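# Cap the marker and leave it on the desk

## Task

Press the cap fully home on the marker so the capped marker ends up resting on the desk, then open the gripper and pull the robot's hands away; the robot must not tip over or finish leaning, and the result must stay in place without the robot holding or supporting it.

## Robot and tools

Robot: a two-wheeled mobile base with a central column, a tilting head and two 6-joint arms, each ending in a two-finger gripper. Folded as at the start it measures 0.73 m long, 0.62 m wide and 1.88 m tall; its front edge sits 0.40 m in front of the column. The base can only drive straight or spin in place, never sideways.

Frames: the base frame has its origin on the floor between the drive wheels, below the column, with x forward, y to the left and z up. left_hand and right_hand are reported in this frame as the point where the fingers join; fingertips extend 8 mm past it. A hand's z axis runs along the fingers (quat_wxyz maps (0,0,1) onto that direction) and its y axis runs along the opening direction. The odometry frame is the base frame as it was when the scene began; base_odometry counts wheel rotation, so slipping shows up as travel, and its heading (left positive, -3.142 to 3.142) can go wrong after a collision.

execute_actions: argument actions is a list holding one action or none (empty just reports state and images). An action may contain base, joints, speeds. base holds exactly one command, and it is a relative offset from where the base last measured itself: translate_m in metres, -3 to 3, positive forward; or rotate_rad in radians, -3.2 to 3.2, positive counter-clockwise seen from above. joints is a dictionary of absolute targets keyed by joint name, radians for arm and head joints, metres for grippers: head_tilt_rad -0.61 to 1.308 (0 level, positive looks down); left_/right_joint1_rad -2.879 to 2.879; joint2 0 to 3.141; joint3 0 to 3.019; joint4 -1.692 to 1.57; joint5 -1.57 to 1.57 (positive swings the hand to the robot's right); joint6 -2.094 to 2.094 (roll, positive clockwise viewed from behind the hand); left_/right_gripper_m 0 to 0.093, the gap between fingertips. Tolerances for done are ±0.03 head, ±0.045, 0.14, 0.09, 0.055, 0.03, 0.035 for joints 1 to 6, ±0.003 gripper. speeds caps top speed for that action only: translate_m 0.05 to 0.8 m/s, rotate_rad 0.1 to 1 rad/s (maximum is default); it does not slow the arms. A base move needing over 8.667 s is rejected, as is any unknown key or out-of-range value (nothing then moves). Joints you leave out keep their previous targets. cameras picks which images return: cam_head_left, cam_head_right, cam_left_wrist, cam_right_wrist, nav_camera or all; [] means none, omitted means all.

Arm geometry (typical): with joint1 at -1.57 (left) or 1.57 (right) and joints 5, 6 at 0, the arm works in a forward vertical plane 0.23 m beside the column. Let a = j2 - 0.35, b = 1.05 + j2 - j3, c = b - j4 (c = 1.57 means fingers straight down). Hand point ahead = 0.12 + 0.39 sin a + 0.38 cos b + 0.25 cos c; height = 1.46 + 0.39 cos a - 0.38 sin b - 0.25 sin c. Example: j2, j3, j4 = 0.93, 0.78, 0.14 gives about 0.60 m ahead, 1.21 m up. Real hands tend to sit up to 5 cm lower and nearer the column (more under load). Reach is roughly 1 m from the shoulder, lowest about 0.47 m up. Light objects (under 0.3 kg) can be held 0.65 to 1.6 m up out to 0.6 m ahead.

Gripper: fingers are 7 cm long; outer span is 1 cm wider than the reading at the tips, 5 cm at their base; housing 10 by 7 cm; wrist camera protrudes 11 cm on one side. To grasp, command an opening smaller than the object; off_target is then expected. A reading staying at least 0.002 m above target means something is held.

wait: seconds 0 to 10; commands nothing new and returns state and images. zoom_image: camera plus region [x0, y0, x1, y1] in pixels of that camera's latest full image, origin top-left, at most 504 by 504. finished_scene: pass the current scene number; it is final and reports success.

Result lines: base_status and joint_status give each motion's outcome: done, off_target (resting away from target, may still push), contact_stop (base only, a wheel stalled), time_out, not_followed, limit_stop_at_motor_heat. 'joint command not followed' with a cause line means a safety check refused an arm's targets (too near the other arm, the body or an object); back the moved joints off by 0.05 rad or more, or move the other arm. on_its_own describes uncommanded behaviour; 'held at' is the target held, not the position. motor_effort lists left_wheel and right_wheel in percent, positive pushing forward, with the peak in brackets. wheel_motors_off is 1 while the drive has cut the wheels. turned_by_wheels vs turned_by_imu disagreeing by over ~4% and 0.05 rad signals a bump or slip. base_tilt gives forward and right lean in degrees. Motor temperatures list each arm's joints in order. The pictures line names the cameras in image order.

Cameras: head cameras look ahead and down by about head_tilt. Each wrist camera sits behind its fingertips, looking along the fingers; the closed tips land at image centre, right in the image is the hand's -y, up is roughly -x. nav_camera is low on the base front, facing forward.

Cautions: small target changes (under 0.03 rad, 0.08 for joints 2 and 3) may not move a joint; for gentle contact step about 0.05 rad per call from the last target. A blocked arm keeps pushing and can overheat (warning at 85 °C, arm drops at 100 °C); relieve it by resending its reported positions. After a base contact_stop, reverse 0.05 m before retrying or turning. Pushing the base hard for about 3 s cuts the wheels for 2 s. Desk tops 0.30 to 1.20 m high can ride over the base and strike the column. Never let the arms collide or press on each other. Avoid dropping, slamming or knocking objects over, and keep the robot upright.

Each tool is called after "Request:" in YAML: its name, and indented under it one key for each argument.

## Session

Request:
execute_actions:
  actions: []

Scene clock: 0.00 s.
Motor temperatures (°C, as the motors report them): left_arm=[24 25 25 23 25 26] | right_arm=[23 25 24 22 24 23]
base_odometry: x=+0.000 y=+0.000 heading=+0.000 (m, m, rad; odometry frame)
turned_by_wheels: +0.000 (rad since the last result)
turned_by_imu: +0.000 (rad since the last result)
base_tilt: forward=-0.4 right=+0.7 (deg)
base_status: not commanded
joint_positions: head_tilt_rad=+0.869 left_joint1_rad=-1.571 left_joint2_rad=+0.880 left_joint3_rad=+0.422 left_joint4_rad=-0.923 left_joint5_rad=-0.008 left_joint6_rad=+0.058 left_gripper_m=+0.095 right_joint1_rad=+1.569 right_joint2_rad=+0.891 right_joint3_rad=+0.405 right_joint4_rad=-0.979 right_joint5_rad=-0.048 right_joint6_rad=+0.010 right_gripper_m=+0.095
joint_status: not commanded
wheel_motors_off: 0
motor_effort: left_wheel=+0 right_wheel=+0 (%)
left_hand: x=+0.1586 y=+0.2259 z=+1.2457 quat_wxyz=(+0.416, -0.028, -0.909, +0.008) (m; base frame)
right_hand: x=+0.1391 y=-0.2176 z=+1.2591 quat_wxyz=(+0.454, -0.016, -0.891, -0.019) (m; base frame)
pictures: cam_head_left, cam_head_right, cam_left_wrist, cam_right_wrist, nav_camera
Images, in order (width x height): cam_head_left 896x504, cam_head_right 896x504, cam_left_wrist 896x504, cam_right_wrist 896x504, nav_camera 896x504.

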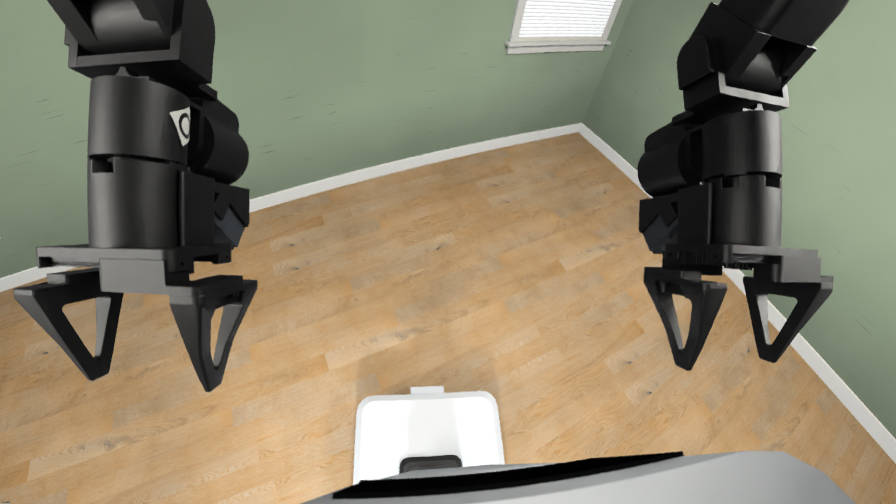

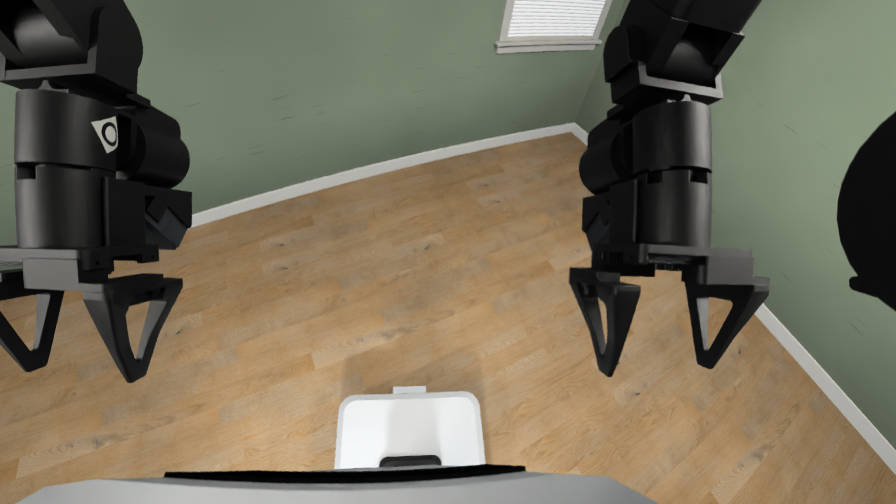

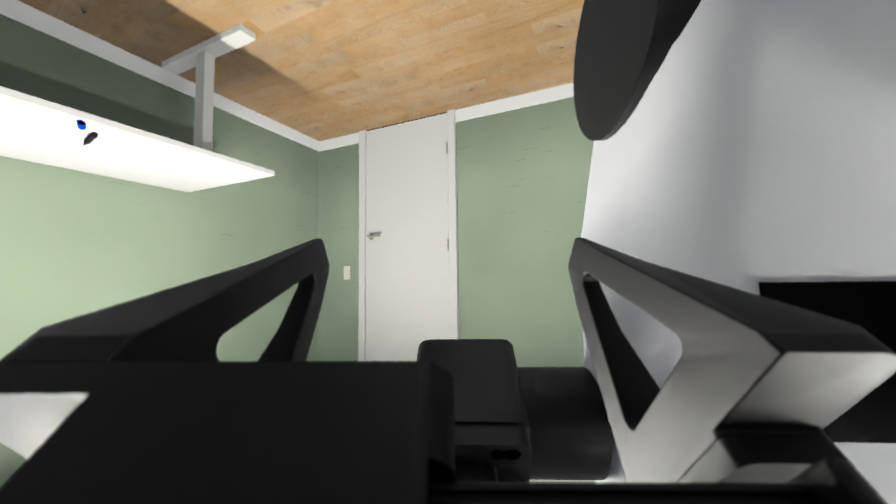

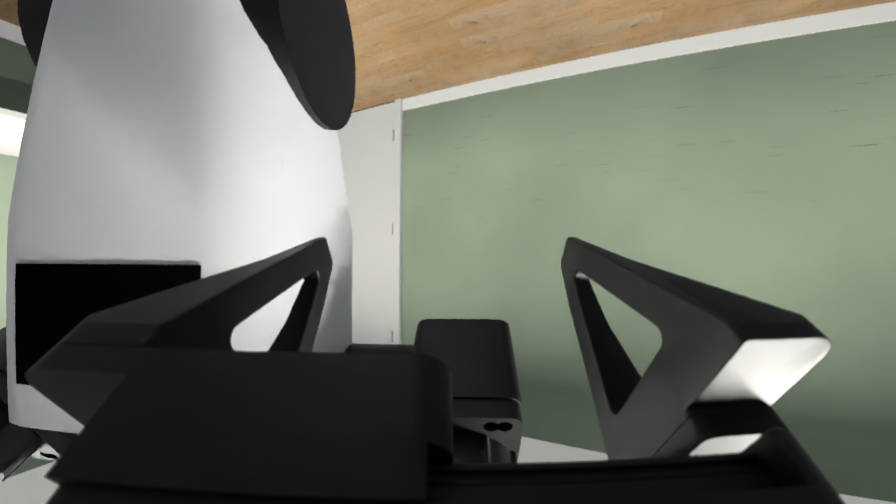

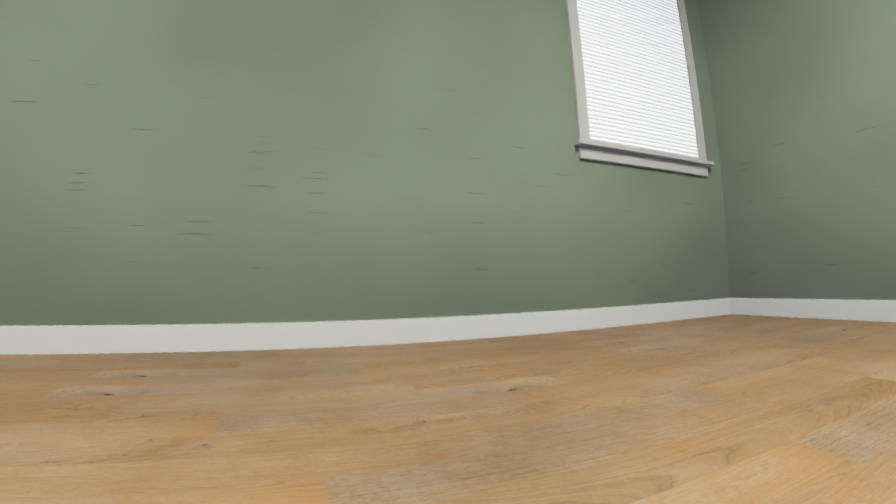

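Request:
execute_actions:
  actions:
    - {"base":{"rotate_rad":2.2},"joints":{"head_tilt_rad":0.6}}
  cameras: ["cam_head_left","cam_head_right","nav_camera"]

Scene clock: 6.97 s.
Motor temperatures (°C, as the motors report them): left_arm=[24 25 25 23 25 26] | right_arm=[23 25 24 22 24 23]
base_odometry: x=+0.000 y=+0.000 heading=+2.199 (m, m, rad; odometry frame)
turned_by_wheels: +2.199 (rad since the last result)
turned_by_imu: +2.214 (rad since the last result)
base_tilt: forward=-0.4 right=+0.7 (deg)
base_status: done
joint_positions: head_tilt_rad=+0.617 left_joint1_rad=-1.571 left_joint2_rad=+0.880 left_joint3_rad=+0.422 left_joint4_rad=-0.923 left_joint5_rad=-0.008 left_joint6_rad=+0.058 left_gripper_m=+0.095 right_joint1_rad=+1.569 right_joint2_rad=+0.891 right_joint3_rad=+0.405 right_joint4_rad=-0.979 right_joint5_rad=-0.048 right_joint6_rad=+0.010 right_gripper_m=+0.095
joint_status: all done
wheel_motors_off: 0
motor_effort: left_wheel=-1(32) right_wheel=+0(36) (%)
left_hand: x=+0.1586 y=+0.2259 z=+1.2457 quat_wxyz=(+0.416, -0.028, -0.909, +0.008) (m; base frame)
right_hand: x=+0.1391 y=-0.2176 z=+1.2591 quat_wxyz=(+0.454, -0.016, -0.891, -0.019) (m; base frame)
pictures: cam_head_left, cam_head_right, nav_camera
camera_calibration (this result's frames):
cam_head_left: T_world_to_cam=[[-0.0684667, -0.996628, 0.0452111, -0.0186013], [-0.644243, 0.00956574, -0.764761, 1.21224], [0.76175, -0.0814876, -0.642726, 0.871604], [0, 0, 0, 1]] pos_world=[0.115758, 0.0408903, 1.48812]
cam_head_right: T_world_to_cam=[[-0.099474, -0.992745, 0.0675498, -0.1169], [-0.640043, 0.0118587, -0.768248, 1.21359], [0.761873, -0.119655, -0.636578, 0.862608], [0, 0, 0, 1]] pos_world=[0.10792, -0.0272277, 1.48935]
Images, in order (width x height): cam_head_left 896x504, cam_head_right 896x504, nav_camera 896x504.

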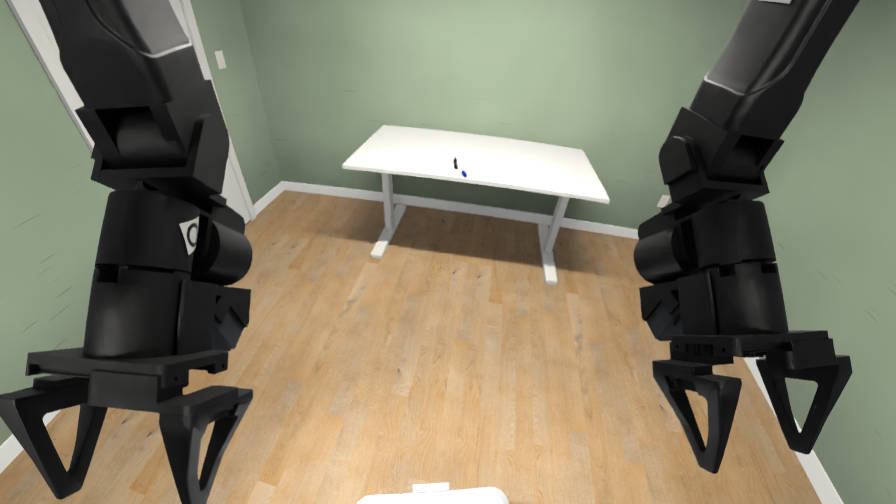

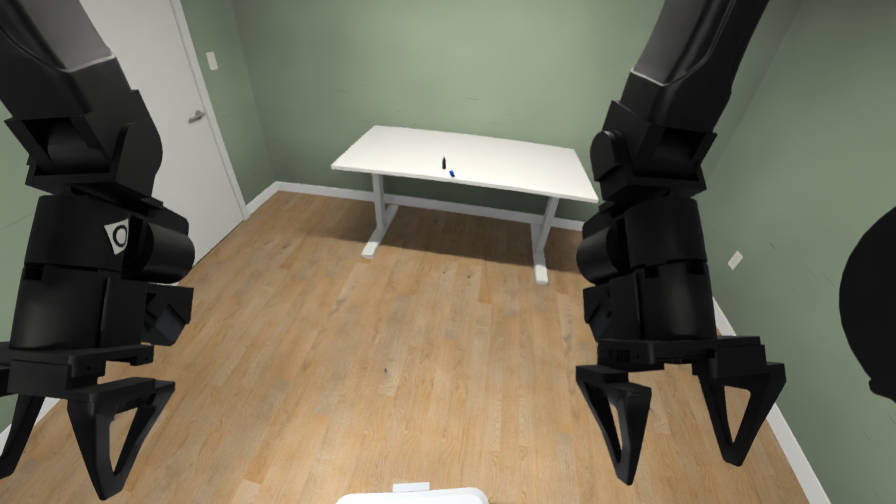

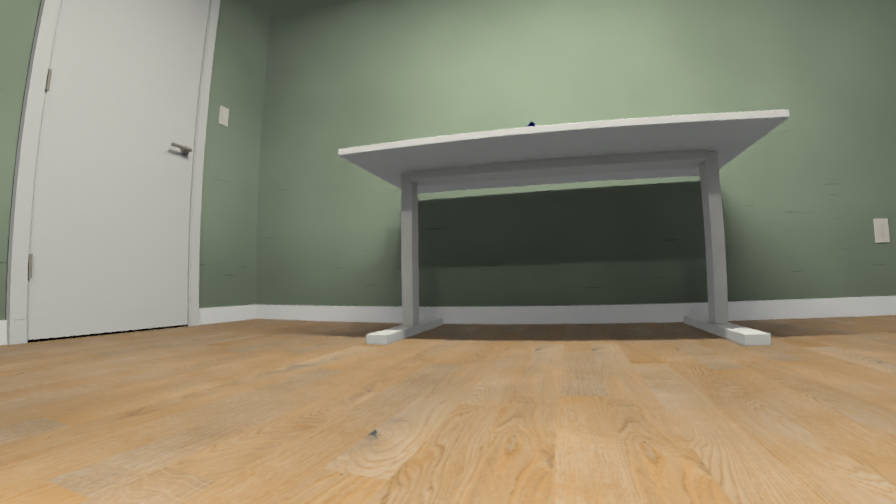

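Request:
execute_actions:
  actions:
    - {"base":{"rotate_rad":-0.11}}
  cameras: []

Request:
execute_actions:
  actions:
    - {"base":{"translate_m":1.1},"joints":{"head_tilt_rad":0.95}}
  cameras: ["cam_head_left","cam_head_right"]

Scene clock: 17.10 s.
Motor temperatures (°C, as the motors report them): left_arm=[24 25 25 24 25 26] | right_arm=[23 25 24 22 24 23]
base_odometry: x=+0.000 y=+0.000 heading=+2.090 (m, m, rad; odometry frame)
turned_by_wheels: -0.109 (rad since the last result)
turned_by_imu: -0.110 (rad since the last result)
base_tilt: forward=-0.3 right=+0.6 (deg)
base_status: done
joint_positions: head_tilt_rad=+0.617 left_joint1_rad=-1.571 left_joint2_rad=+0.880 left_joint3_rad=+0.422 left_joint4_rad=-0.923 left_joint5_rad=-0.008 left_joint6_rad=+0.058 left_gripper_m=+0.095 right_joint1_rad=+1.569 right_joint2_rad=+0.891 right_joint3_rad=+0.405 right_joint4_rad=-0.979 right_joint5_rad=-0.048 right_joint6_rad=+0.010 right_gripper_m=+0.095
joint_status: not commanded
wheel_motors_off: 0
motor_effort: left_wheel=+1(21) right_wheel=-1(20) (%)
left_hand: x=+0.1586 y=+0.2259 z=+1.2457 quat_wxyz=(+0.416, -0.028, -0.909, +0.008) (m; base frame)
right_hand: x=+0.1391 y=-0.2176 z=+1.2591 quat_wxyz=(+0.454, -0.016, -0.891, -0.019) (m; base frame)
pictures: none
No camera images: the call's "cameras" was empty. Leave "cameras" out to get every camera's image.

Scene clock: 20.33 s.
Motor temperatures (°C, as the motors report them): left_arm=[24 25 25 24 25 26] | right_arm=[23 25 24 22 24 23]
base_odometry: x=-0.546 y=+0.955 heading=+2.091 (m, m, rad; odometry frame)
turned_by_wheels: +0.001 (rad since the last result)
turned_by_imu: +0.000 (rad since the last result)
base_tilt: forward=-0.3 right=+0.7 (deg)
base_status: done
joint_positions: head_tilt_rad=+0.951 left_joint1_rad=-1.571 left_joint2_rad=+0.880 left_joint3_rad=+0.423 left_joint4_rad=-0.923 left_joint5_rad=-0.008 left_joint6_rad=+0.058 left_gripper_m=+0.095 right_joint1_rad=+1.569 right_joint2_rad=+0.891 right_joint3_rad=+0.406 right_joint4_rad=-0.979 right_joint5_rad=-0.048 right_joint6_rad=+0.010 right_gripper_m=+0.095
joint_status: all done
wheel_motors_off: 0
motor_effort: left_wheel=+1(52) right_wheel=-1(41) (%)
left_hand: x=+0.1593 y=+0.2259 z=+1.2455 quat_wxyz=(+0.415, -0.028, -0.909, +0.008) (m; base frame)
right_hand: x=+0.1395 y=-0.2176 z=+1.2590 quat_wxyz=(+0.453, -0.016, -0.891, -0.019) (m; base frame)
pictures: cam_head_left, cam_head_right
camera_calibration (this result's frames):
cam_head_left: T_world_to_cam=[[-0.0498836, -0.996628, 0.065141, -0.0502226], [-0.859177, 0.00956574, -0.511589, 0.833099], [0.509241, -0.0814876, -0.856758, 1.21384], [0, 0, 0, 1]] pos_world=[0.0951386, 0.0408903, 1.46944]
cam_head_right: T_world_to_cam=[[-0.0718648, -0.992745, 0.0964029, -0.162714], [-0.856351, 0.0118587, -0.516259, 0.836338], [0.51137, -0.119655, -0.85099, 1.20533], [0, 0, 0, 1]] pos_world=[0.0881373, -0.0272277, 1.47317]
Images, in order (width x height): cam_head_left 896x504, cam_head_right 896x504.

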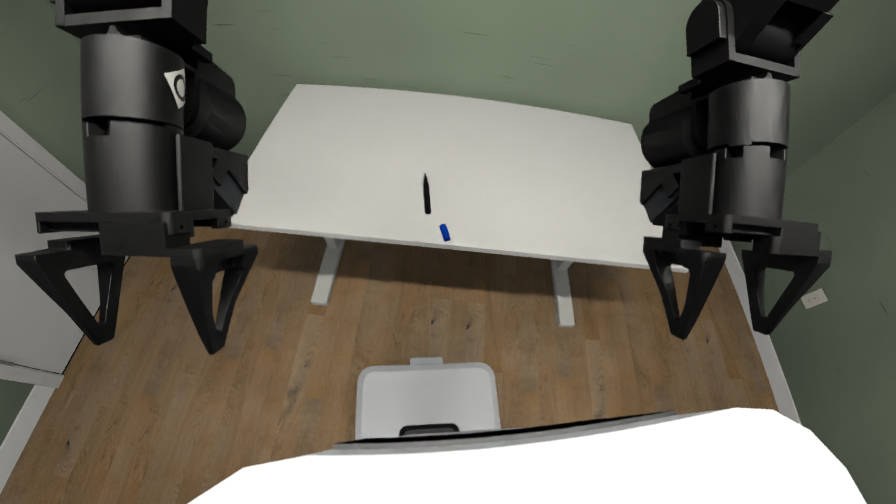

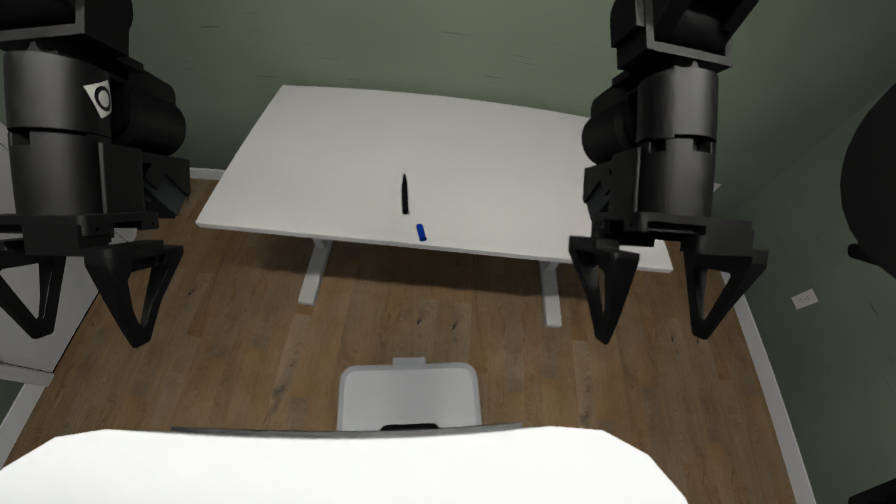

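Request:
zoom_image:
  camera: "cam_head_left"
  region: [380,160,500,260]

Request:
zoom_image:
  camera: "cam_head_right"
  region: [360,160,480,260]

Region (380, 160, 500, 260) of cam_head_left's 896x504 image, scaled by 4.200, with more detail than that image has.

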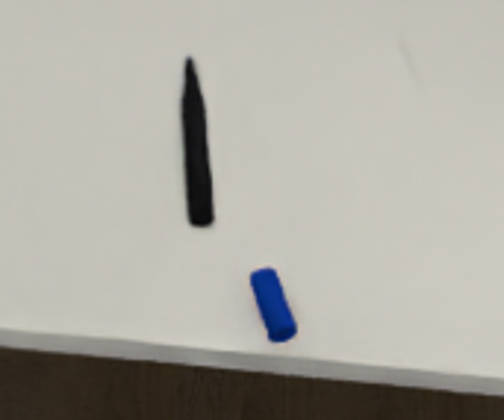

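Region (360, 160, 480, 260) of cam_head_right's 896x504 image, scaled by 4.200, with more detail than that image has.

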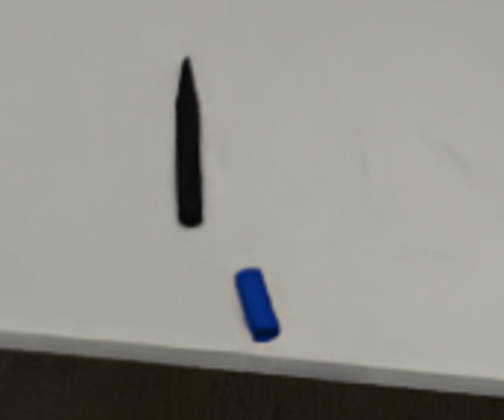

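Request:
execute_actions:
  actions:
    - {"joints":{"right_joint1_rad":1.83,"right_joint2_rad":1.9,"right_joint3_rad":1.19,"right_joint4_rad":0.2,"right_joint5_rad":0,"right_joint6_rad":-0.12,"right_gripper_m":0.06}}
  cameras: []

Request:
execute_actions:
  actions:
    - {"base":{"translate_m":0.2},"joints":{"head_tilt_rad":1.1}}
  cameras: ["cam_head_left","cam_right_wrist"]

Scene clock: 51.93 s.
Motor temperatures (°C, as the motors report them): left_arm=[24 25 25 24 25 26] | right_arm=[23 26 24 22 24 23]
base_odometry: x=-0.546 y=+0.955 heading=+2.091 (m, m, rad; odometry frame)
turned_by_wheels: +0.000 (rad since the last result)
turned_by_imu: +0.002 (rad since the last result)
base_tilt: forward=-0.4 right=+0.7 (deg)
base_status: not commanded
joint_positions: head_tilt_rad=+0.951 left_joint1_rad=-1.571 left_joint2_rad=+0.880 left_joint3_rad=+0.423 left_joint4_rad=-0.923 left_joint5_rad=-0.008 left_joint6_rad=+0.058 left_gripper_m=+0.095 right_joint1_rad=+1.835 right_joint2_rad=+1.913 right_joint3_rad=+1.188 right_joint4_rad=+0.186 right_joint5_rad=+0.000 right_joint6_rad=-0.108 right_gripper_m=+0.060
joint_status: all done
wheel_motors_off: 0
motor_effort: left_wheel=+2(2) right_wheel=-4(4) (%)
left_hand: x=+0.1593 y=+0.2259 z=+1.2455 quat_wxyz=(+0.415, -0.028, -0.909, +0.008) (m; base frame)
right_hand: x=+0.4165 y=-0.0398 z=+0.8590 quat_wxyz=(+0.001, +0.120, -0.986, -0.114) (m; base frame)
pictures: none
No camera images: the call's "cameras" was empty. Leave "cameras" out to get every camera's image.

Scene clock: 53.57 s.
Motor temperatures (°C, as the motors report them): left_arm=[24 25 25 24 25 26] | right_arm=[23 26 24 22 24 23]
base_odometry: x=-0.646 y=+1.128 heading=+2.092 (m, m, rad; odometry frame)
turned_by_wheels: +0.001 (rad since the last result)
turned_by_imu: +0.001 (rad since the last result)
base_tilt: forward=-0.4 right=+0.6 (deg)
base_status: done
joint_positions: head_tilt_rad=+1.099 left_joint1_rad=-1.571 left_joint2_rad=+0.880 left_joint3_rad=+0.424 left_joint4_rad=-0.923 left_joint5_rad=-0.008 left_joint6_rad=+0.058 left_gripper_m=+0.095 right_joint1_rad=+1.835 right_joint2_rad=+1.907 right_joint3_rad=+1.193 right_joint4_rad=+0.188 right_joint5_rad=+0.000 right_joint6_rad=-0.108 right_gripper_m=+0.060
joint_status: all done
wheel_motors_off: 0
motor_effort: left_wheel=+0(34) right_wheel=-1(33) (%)
left_hand: x=+0.1599 y=+0.2259 z=+1.2453 quat_wxyz=(+0.415, -0.028, -0.909, +0.008) (m; base frame)
right_hand: x=+0.4231 y=-0.0393 z=+0.8603 quat_wxyz=(-0.005, +0.120, -0.986, -0.114) (m; base frame)
pictures: cam_head_left, cam_right_wrist
camera_calibration (this result's frames):
cam_head_left: T_world_to_cam=[[-0.0397119, -0.996628, 0.0717962, -0.0609802], [-0.925333, 0.00956574, -0.379035, 0.632274], [0.37707, -0.0814876, -0.922593, 1.32183], [0, 0, 0, 1]] pos_world=[0.0842185, 0.0408903, 1.46355]
cam_right_wrist: T_world_to_cam=[[0.239969, -0.944097, -0.226043, 0.0556212], [-0.771687, -0.326785, 0.545629, -0.149477], [-0.588994, 0.0435006, -0.806965, 1.0686], [0, 0, 0, 1]] pos_world=[0.5007, -0.0428194, 0.956451]
Images, in order (width x height): cam_head_left 896x504, cam_right_wrist 896x504.

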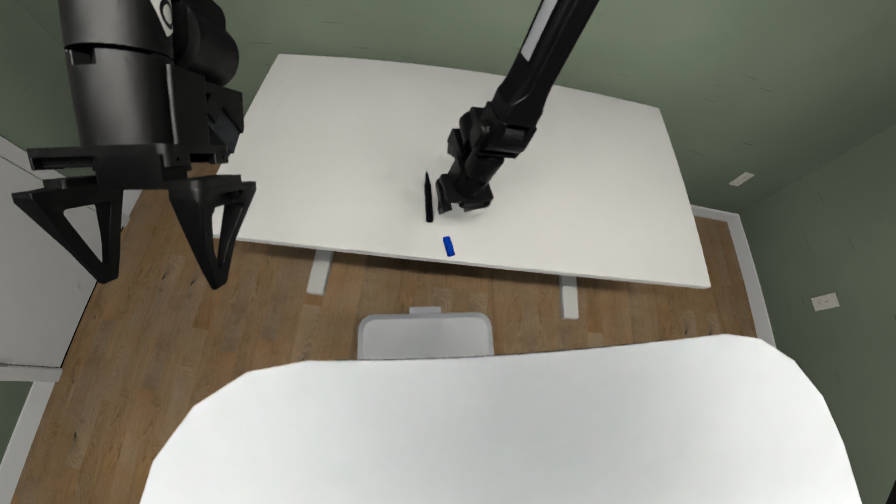

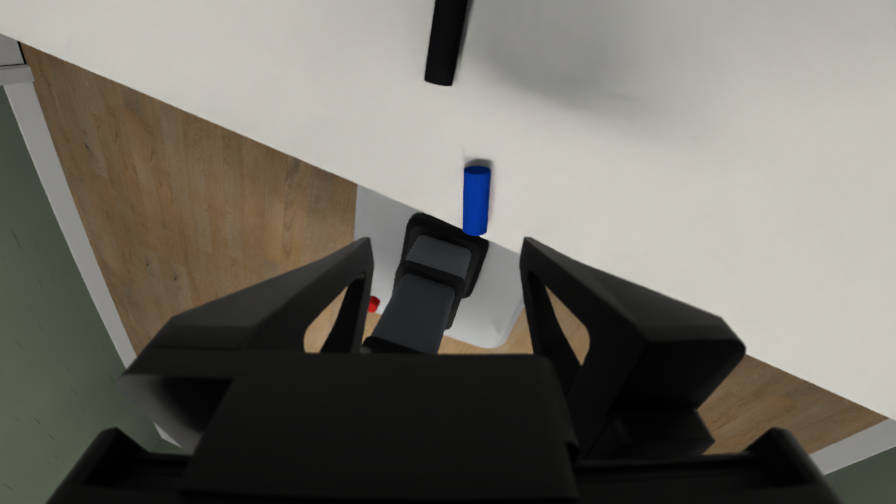

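Request:
zoom_image:
  camera: "cam_right_wrist"
  region: [410,140,550,260]

Request:
zoom_image:
  camera: "cam_head_left"
  region: [400,160,520,270]

Region (410, 140, 550, 260) of cam_right_wrist's 896x504 image, scaled by 3.600, with more detail than that image has; it fills the top 432 rows of this view, and the rest is white.

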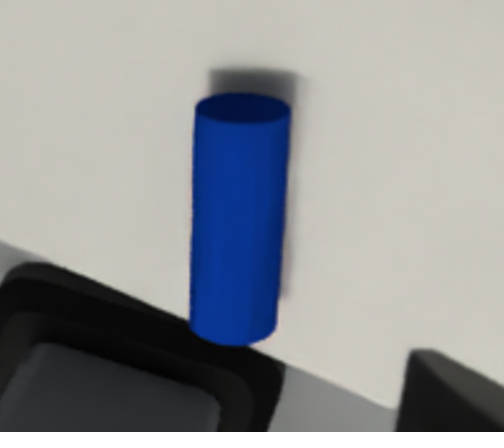

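Region (400, 160, 520, 270) of cam_head_left's 896x504 image, scaled by 4.200, with more detail than that image has; it fills the top 462 rows of this view, and the rest is white.

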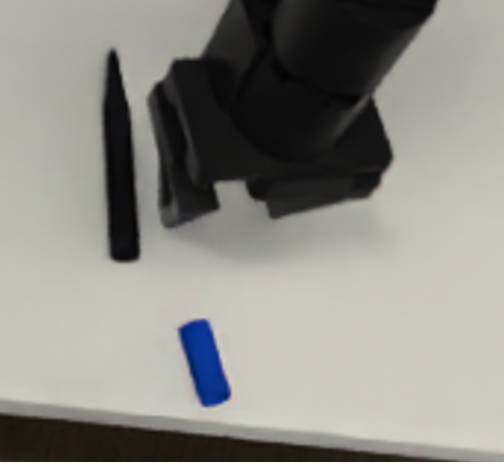

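Request:
execute_actions:
  actions:
    - {"joints":{"right_joint1_rad":1.80,"right_joint2_rad":2.12,"right_joint3_rad":1.37,"right_joint4_rad":0.24}}
  cameras: ["cam_head_left","cam_right_wrist"]

Scene clock: 74.30 s.
Motor temperatures (°C, as the motors report them): left_arm=[24 25 25 24 25 26] | right_arm=[23 27 24 22 24 23]
base_odometry: x=-0.646 y=+1.128 heading=+2.092 (m, m, rad; odometry frame)
turned_by_wheels: +0.000 (rad since the last result)
turned_by_imu: +0.001 (rad since the last result)
base_tilt: forward=-0.2 right=+0.6 (deg)
base_status: not commanded
joint_positions: head_tilt_rad=+1.099 left_joint1_rad=-1.571 left_joint2_rad=+0.880 left_joint3_rad=+0.424 left_joint4_rad=-0.923 left_joint5_rad=-0.008 left_joint6_rad=+0.058 left_gripper_m=+0.095 right_joint1_rad=+1.804 right_joint2_rad=+2.132 right_joint3_rad=+1.366 right_joint4_rad=+0.234 right_joint5_rad=+0.000 right_joint6_rad=-0.108 right_gripper_m=+0.060
joint_status: all done
wheel_motors_off: 0
motor_effort: left_wheel=+1(2) right_wheel=-2(2) (%)
left_hand: x=+0.1599 y=+0.2259 z=+1.2453 quat_wxyz=(+0.415, -0.028, -0.909, +0.008) (m; base frame)
right_hand: x=+0.3950 y=-0.0480 z=+0.7753 quat_wxyz=(-0.001, +0.112, -0.989, -0.100) (m; base frame)
pictures: cam_head_left, cam_right_wrist
camera_calibration (this result's frames):
cam_head_left: T_world_to_cam=[[-0.0397119, -0.996628, 0.0717962, -0.0609802], [-0.925333, 0.00956574, -0.379035, 0.632274], [0.37707, -0.0814876, -0.922593, 1.32183], [0, 0, 0, 1]] pos_world=[0.0842185, 0.0408903, 1.46355]
cam_right_wrist: T_world_to_cam=[[0.225098, -0.95336, -0.201085, 0.0209754], [-0.772455, -0.300401, 0.559529, -0.136794], [-0.593839, 0.0293802, -0.804047, 0.982745], [0, 0, 0, 1]] pos_world=[0.473204, -0.0499692, 0.870931]
Images, in order (width x height): cam_head_left 896x504, cam_right_wrist 896x504.

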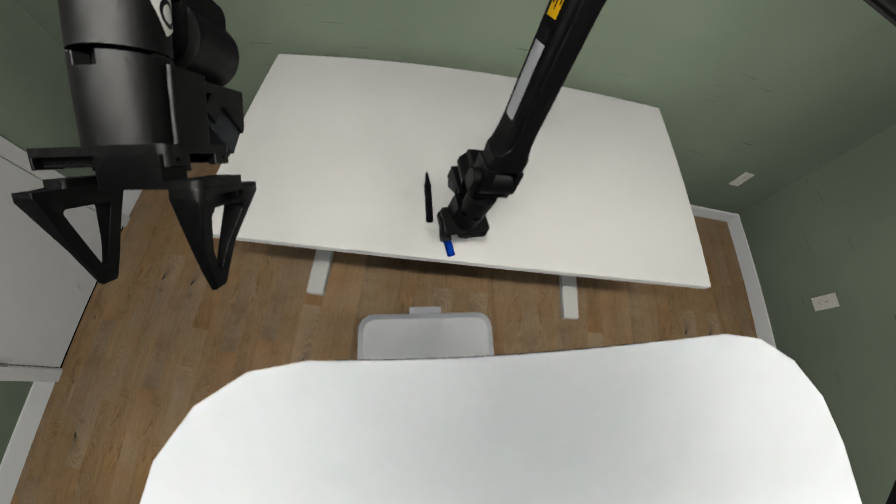

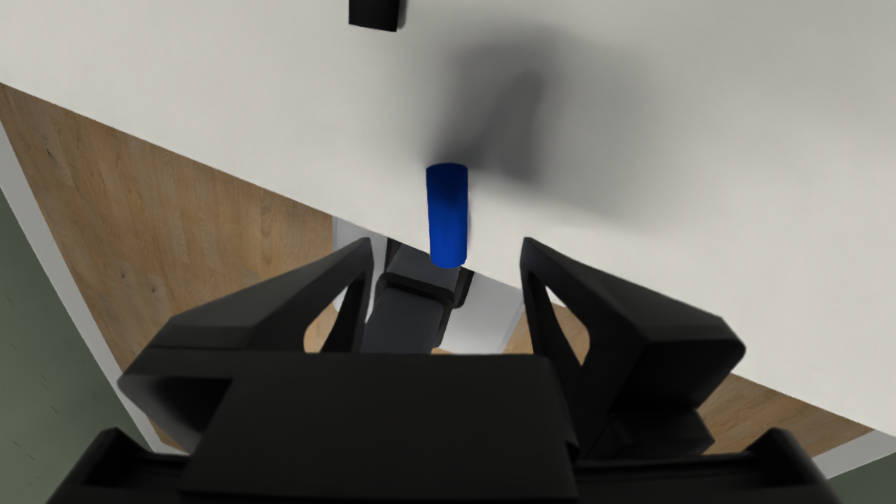

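Request:
execute_actions:
  actions:
    - {"joints":{"right_joint2_rad":2.21,"right_joint3_rad":1.49,"right_joint4_rad":0.22}}
  cameras: ["cam_right_wrist"]

Scene clock: 83.13 s.
Motor temperatures (°C, as the motors report them): left_arm=[24 25 25 24 25 26] | right_arm=[23 27 24 22 24 23]
base_odometry: x=-0.646 y=+1.128 heading=+2.092 (m, m, rad; odometry frame)
turned_by_wheels: +0.000 (rad since the last result)
turned_by_imu: +0.001 (rad since the last result)
base_tilt: forward=-0.4 right=+0.8 (deg)
base_status: not commanded
joint_positions: head_tilt_rad=+1.099 left_joint1_rad=-1.571 left_joint2_rad=+0.880 left_joint3_rad=+0.424 left_joint4_rad=-0.923 left_joint5_rad=-0.008 left_joint6_rad=+0.058 left_gripper_m=+0.095 right_joint1_rad=+1.804 right_joint2_rad=+2.197 right_joint3_rad=+1.493 right_joint4_rad=+0.227 right_joint5_rad=+0.000 right_joint6_rad=-0.108 right_gripper_m=+0.060
joint_status: all done
wheel_motors_off: 0
motor_effort: left_wheel=+2(2) right_wheel=-2(2) (%)
left_hand: x=+0.1599 y=+0.2259 z=+1.2453 quat_wxyz=(+0.415, -0.028, -0.909, +0.008) (m; base frame)
right_hand: x=+0.4255 y=-0.0386 z=+0.7474 quat_wxyz=(-0.029, +0.109, -0.988, -0.101) (m; base frame)
pictures: cam_right_wrist
camera_calibration (this result's frames):
cam_right_wrist: T_world_to_cam=[[0.225191, -0.954605, -0.194984, 0.0127808], [-0.805106, -0.295025, 0.514553, -0.0471032], [-0.54872, 0.0411104, -0.834995, 0.98256], [0, 0, 0, 1]] pos_world=[0.49835, -0.0420894, 0.847162]
Images, in order (width x height): cam_right_wrist 896x504.

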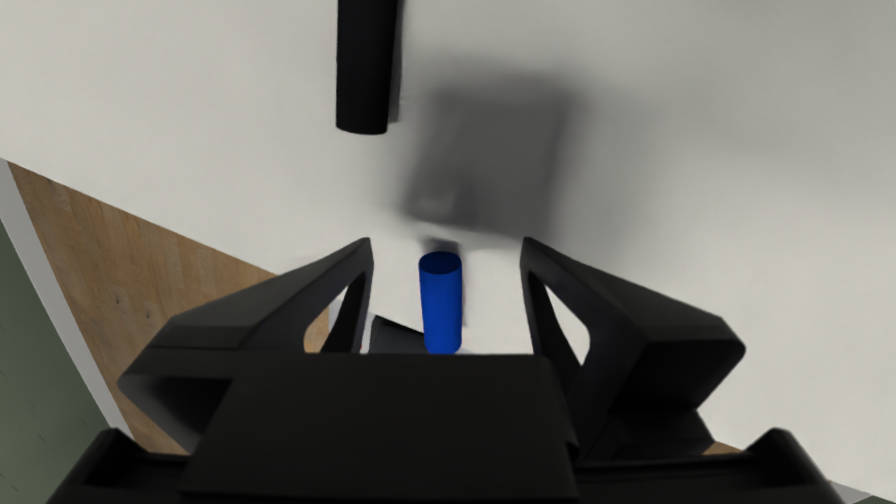

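Request:
execute_actions:
  actions:
    - {"joints":{"right_joint2_rad":2.26,"right_joint4_rad":0.25}}
  cameras: ["cam_right_wrist"]

Scene clock: 90.77 s.
Motor temperatures (°C, as the motors report them): left_arm=[24 25 25 24 25 26] | right_arm=[23 27 24 22 24 23]
base_odometry: x=-0.646 y=+1.128 heading=+2.092 (m, m, rad; odometry frame)
turned_by_wheels: +0.000 (rad since the last result)
turned_by_imu: +0.001 (rad since the last result)
base_tilt: forward=-0.2 right=+0.8 (deg)
base_status: not commanded
joint_positions: head_tilt_rad=+1.099 left_joint1_rad=-1.571 left_joint2_rad=+0.880 left_joint3_rad=+0.424 left_joint4_rad=-0.923 left_joint5_rad=-0.008 left_joint6_rad=+0.058 left_gripper_m=+0.095 right_joint1_rad=+1.804 right_joint2_rad=+2.245 right_joint3_rad=+1.491 right_joint4_rad=+0.246 right_joint5_rad=+0.001 right_joint6_rad=-0.111 right_gripper_m=+0.060
joint_status: all done
wheel_motors_off: 0
motor_effort: left_wheel=+2(2) right_wheel=-2(2) (%)
left_hand: x=+0.1599 y=+0.2259 z=+1.2453 quat_wxyz=(+0.415, -0.028, -0.909, +0.008) (m; base frame)
right_hand: x=+0.3936 y=-0.0393 z=+0.7334 quat_wxyz=(-0.013, +0.113, -0.988, -0.100) (m; base frame)
pictures: cam_right_wrist
camera_calibration (this result's frames):
cam_right_wrist: T_world_to_cam=[[0.228706, -0.953113, -0.198163, 0.017608], [-0.786537, -0.300861, 0.539298, -0.0914392], [-0.573631, 0.0325219, -0.818468, 0.950732], [0, 0, 0, 1]] pos_world=[0.469422, -0.0416477, 0.830946]
Images, in order (width x height): cam_right_wrist 896x504.

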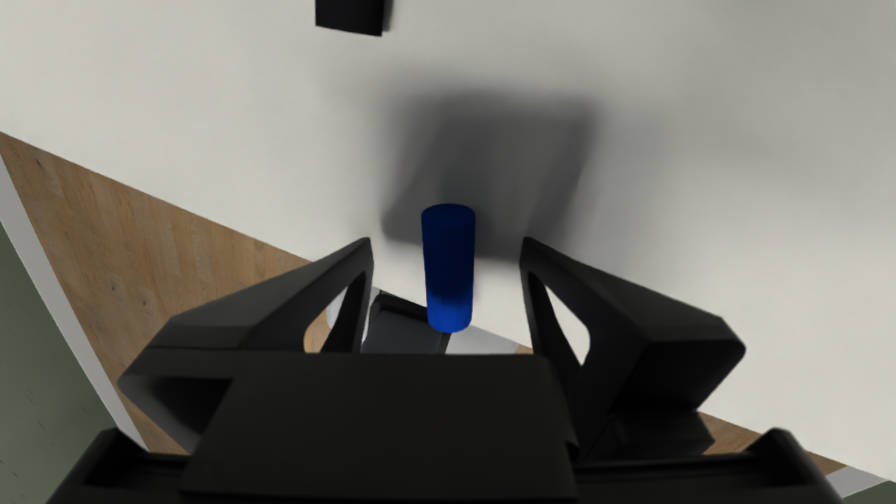

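Request:
execute_actions:
  actions:
    - {"joints":{"right_joint2_rad":2.29,"right_joint3_rad":1.515}}
  cameras: ["cam_right_wrist"]

Request:
execute_actions:
  actions:
    - {"joints":{"right_gripper_m":0.0}}
  cameras: ["cam_right_wrist","cam_head_left"]

Scene clock: 98.17 s.
Motor temperatures (°C, as the motors report them): left_arm=[24 25 25 24 25 26] | right_arm=[23 27 24 22 24 23]
base_odometry: x=-0.646 y=+1.128 heading=+2.092 (m, m, rad; odometry frame)
turned_by_wheels: +0.000 (rad since the last result)
turned_by_imu: +0.001 (rad since the last result)
base_tilt: forward=-0.4 right=+0.6 (deg)
base_status: not commanded
joint_positions: head_tilt_rad=+1.099 left_joint1_rad=-1.571 left_joint2_rad=+0.880 left_joint3_rad=+0.424 left_joint4_rad=-0.923 left_joint5_rad=-0.008 left_joint6_rad=+0.058 left_gripper_m=+0.095 right_joint1_rad=+1.804 right_joint2_rad=+2.246 right_joint3_rad=+1.493 right_joint4_rad=+0.246 right_joint5_rad=+0.002 right_joint6_rad=-0.111 right_gripper_m=+0.060
joint_status: all done
wheel_motors_off: 0
motor_effort: left_wheel=+2(2) right_wheel=-2(2) (%)
left_hand: x=+0.1599 y=+0.2259 z=+1.2453 quat_wxyz=(+0.415, -0.028, -0.909, +0.008) (m; base frame)
right_hand: x=+0.3942 y=-0.0393 z=+0.7330 quat_wxyz=(-0.014, +0.113, -0.989, -0.100) (m; base frame)
pictures: cam_right_wrist
camera_calibration (this result's frames):
cam_right_wrist: T_world_to_cam=[[0.228703, -0.953371, -0.196922, 0.0164236], [-0.787285, -0.300115, 0.538622, -0.0899263], [-0.572606, 0.031849, -0.819212, 0.950882], [0, 0, 0, 1]] pos_world=[0.469927, -0.0416151, 0.830644]
Images, in order (width x height): cam_right_wrist 896x504.

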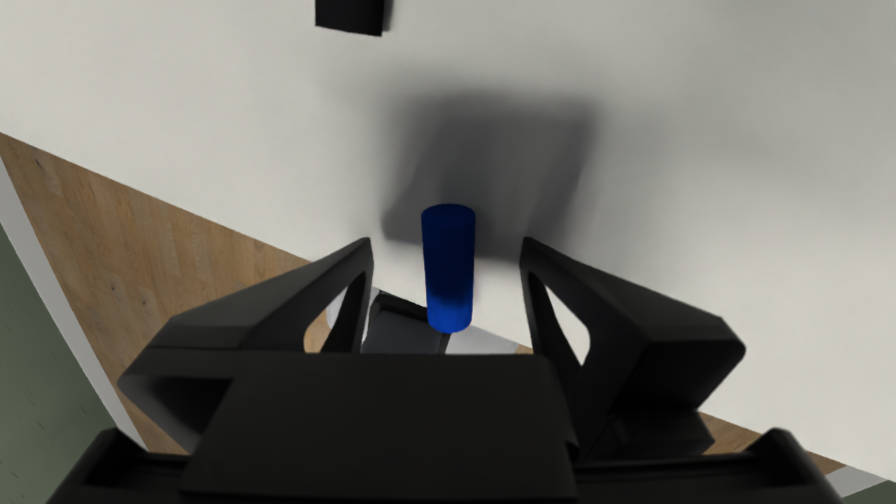

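Scene clock: 98.80 s.
Motor temperatures (°C, as the motors report them): left_arm=[24 25 25 24 25 26] | right_arm=[23 27 24 22 24 23]
base_odometry: x=-0.646 y=+1.128 heading=+2.092 (m, m, rad; odometry frame)
turned_by_wheels: +0.000 (rad since the last result)
turned_by_imu: +0.000 (rad since the last result)
base_tilt: forward=-0.3 right=+0.7 (deg)
base_status: not commanded
joint_positions: head_tilt_rad=+1.099 left_joint1_rad=-1.571 left_joint2_rad=+0.880 left_joint3_rad=+0.424 left_joint4_rad=-0.923 left_joint5_rad=-0.008 left_joint6_rad=+0.058 left_gripper_m=+0.095 right_joint1_rad=+1.801 right_joint2_rad=+2.253 right_joint3_rad=+1.506 right_joint4_rad=+0.246 right_joint5_rad=+0.004 right_joint6_rad=-0.111 right_gripper_m=+0.018
joint_status: right_gripper_m off_target (ended at +0.018, target +0.000)
wheel_motors_off: 0
motor_effort: left_wheel=+2(2) right_wheel=-2(2) (%)
left_hand: x=+0.1599 y=+0.2259 z=+1.2453 quat_wxyz=(+0.415, -0.028, -0.909, +0.008) (m; base frame)
right_hand: x=+0.3973 y=-0.0413 z=+0.7292 quat_wxyz=(-0.017, +0.112, -0.989, -0.098) (m; base frame)
pictures: cam_head_left, cam_right_wrist
camera_calibration (this result's frames):
cam_head_left: T_world_to_cam=[[-0.0397119, -0.996628, 0.0717962, -0.0609802], [-0.925333, 0.00956574, -0.379035, 0.632274], [0.37707, -0.0814876, -0.922593, 1.32183], [0, 0, 0, 1]] pos_world=[0.0842185, 0.0408903, 1.46355]
cam_right_wrist: T_world_to_cam=[[0.227049, -0.954786, -0.191916, 0.0100327], [-0.791452, -0.295731, 0.534927, -0.081514], [-0.567497, 0.0304374, -0.822813, 0.950169], [0, 0, 0, 1]] pos_world=[0.472426, -0.0434478, 0.827341]
Images, in order (width x height): cam_head_left 896x504, cam_right_wrist 896x504.

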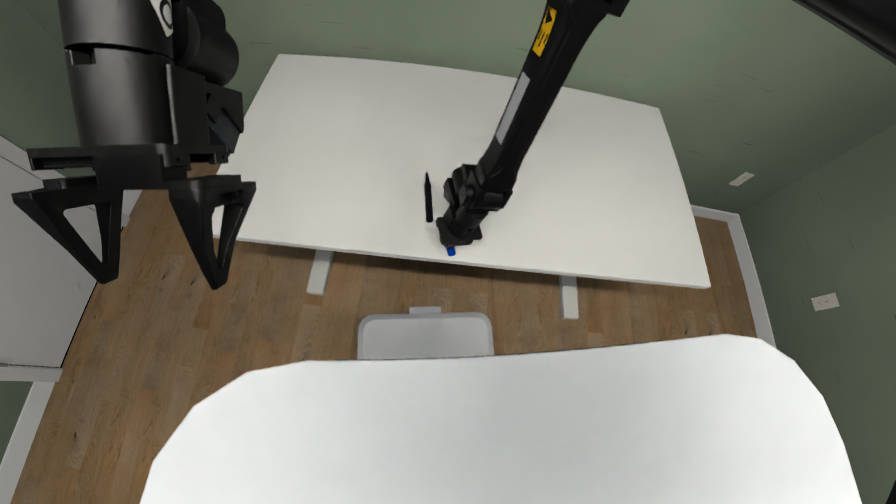

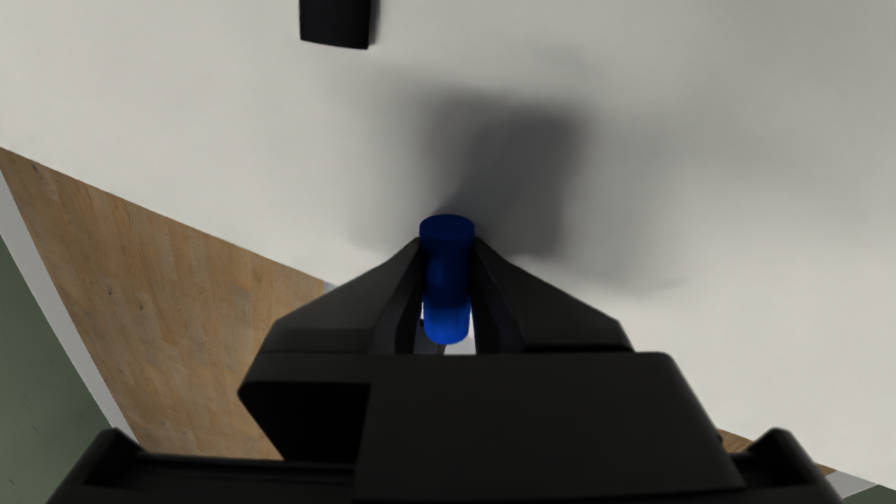

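Request:
execute_actions:
  actions:
    - {"joints":{"right_joint2_rad":2.0,"right_joint3_rad":1.3}}
  cameras: []

Request:
execute_actions:
  actions:
    - {"base":{"translate_m":0.1},"joints":{"right_joint1_rad":1.84,"right_joint2_rad":2.08,"right_joint3_rad":1.89,"right_joint4_rad":-0.29,"right_joint6_rad":0.15,"head_tilt_rad":1.2}}
  cameras: ["cam_right_wrist","cam_head_left"]

Scene clock: 112.60 s.
Motor temperatures (°C, as the motors report them): left_arm=[24 25 25 24 25 26] | right_arm=[23 27 24 22 24 23]
base_odometry: x=-0.646 y=+1.128 heading=+2.092 (m, m, rad; odometry frame)
turned_by_wheels: +0.000 (rad since the last result)
turned_by_imu: +0.001 (rad since the last result)
base_tilt: forward=-0.4 right=+0.6 (deg)
base_status: not commanded
joint_positions: head_tilt_rad=+1.099 left_joint1_rad=-1.571 left_joint2_rad=+0.880 left_joint3_rad=+0.424 left_joint4_rad=-0.923 left_joint5_rad=-0.008 left_joint6_rad=+0.058 left_gripper_m=+0.095 right_joint1_rad=+1.801 right_joint2_rad=+1.984 right_joint3_rad=+1.308 right_joint4_rad=+0.246 right_joint5_rad=+0.002 right_joint6_rad=-0.111 right_gripper_m=+0.018
joint_status: all done
wheel_motors_off: 0
motor_effort: left_wheel=+2(2) right_wheel=-2(2) (%)
left_hand: x=+0.1599 y=+0.2259 z=+1.2453 quat_wxyz=(+0.415, -0.028, -0.909, +0.008) (m; base frame)
right_hand: x=+0.4623 y=-0.0530 z=+0.8251 quat_wxyz=(-0.052, +0.108, -0.988, -0.098) (m; base frame)
pictures: none
No camera images: the call's "cameras" was empty. Leave "cameras" out to get every camera's image.

Scene clock: 114.20 s.
Motor temperatures (°C, as the motors report them): left_arm=[24 25 25 24 25 26] | right_arm=[23 27 24 22 24 23]
base_odometry: x=-0.696 y=+1.215 heading=+2.093 (m, m, rad; odometry frame)
turned_by_wheels: +0.001 (rad since the last result)
turned_by_imu: +0.001 (rad since the last result)
base_tilt: forward=-0.4 right=+0.6 (deg)
base_status: done
joint_positions: head_tilt_rad=+1.198 left_joint1_rad=-1.571 left_joint2_rad=+0.880 left_joint3_rad=+0.424 left_joint4_rad=-0.923 left_joint5_rad=-0.008 left_joint6_rad=+0.058 left_gripper_m=+0.095 right_joint1_rad=+1.840 right_joint2_rad=+2.066 right_joint3_rad=+1.893 right_joint4_rad=-0.278 right_joint5_rad=+0.001 right_joint6_rad=+0.138 right_gripper_m=+0.018
joint_status: all done
wheel_motors_off: 0
motor_effort: left_wheel=+1(33) right_wheel=-1(29) (%)
left_hand: x=+0.1601 y=+0.2259 z=+1.2452 quat_wxyz=(+0.415, -0.028, -0.909, +0.008) (m; base frame)
right_hand: x=+0.6379 y=+0.0032 z=+0.8218 quat_wxyz=(-0.028, -0.006, -0.992, -0.120) (m; base frame)
pictures: cam_head_left, cam_right_wrist
camera_calibration (this result's frames):
cam_head_left: T_world_to_cam=[[-0.0324344, -0.996628, 0.075364, -0.0668385], [-0.958215, 0.00956574, -0.285888, 0.490472], [0.284203, -0.0814876, -0.955295, 1.37684], [0, 0, 0, 1]] pos_world=[0.0765084, 0.0408903, 1.46054]
cam_right_wrist: T_world_to_cam=[[-0.00093252, -0.970343, -0.24173, 0.202056], [-0.838488, -0.130965, 0.528948, 0.106884], [-0.54492, 0.203181, -0.813499, 1.1389], [0, 0, 0, 1]] pos_world=[0.710416, -0.0213406, 0.918798]
Images, in order (width x height): cam_head_left 896x504, cam_right_wrist 896x504.

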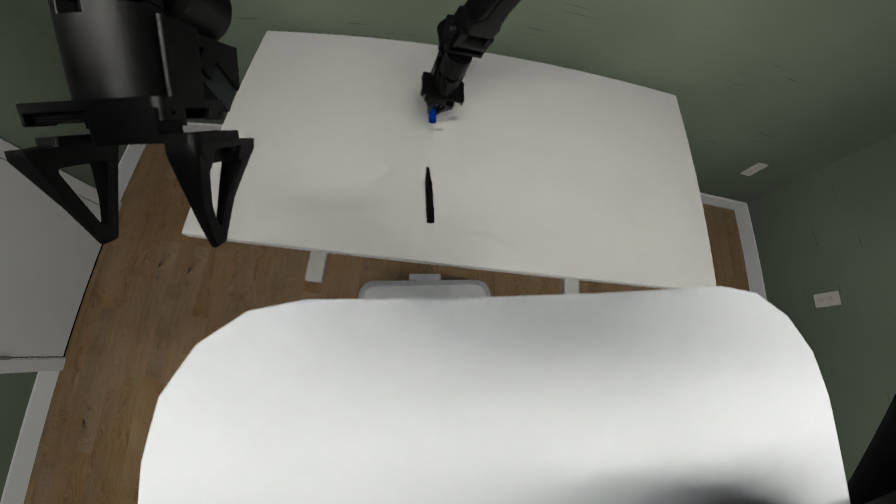

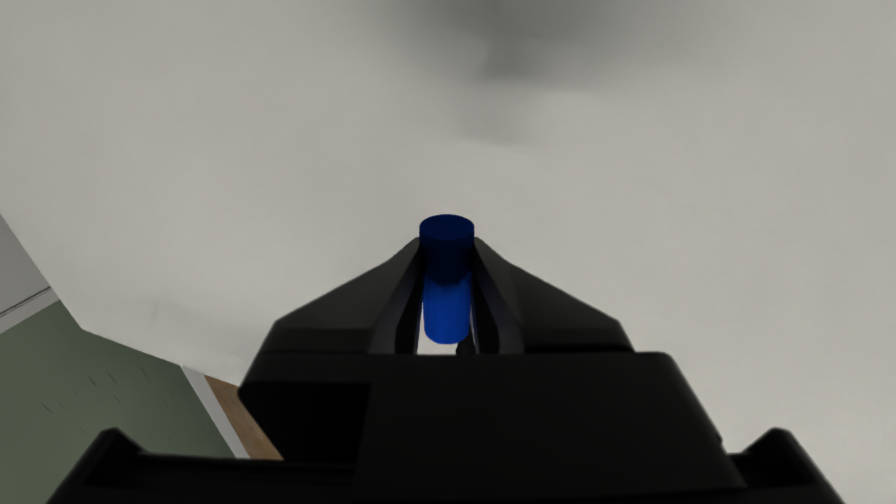

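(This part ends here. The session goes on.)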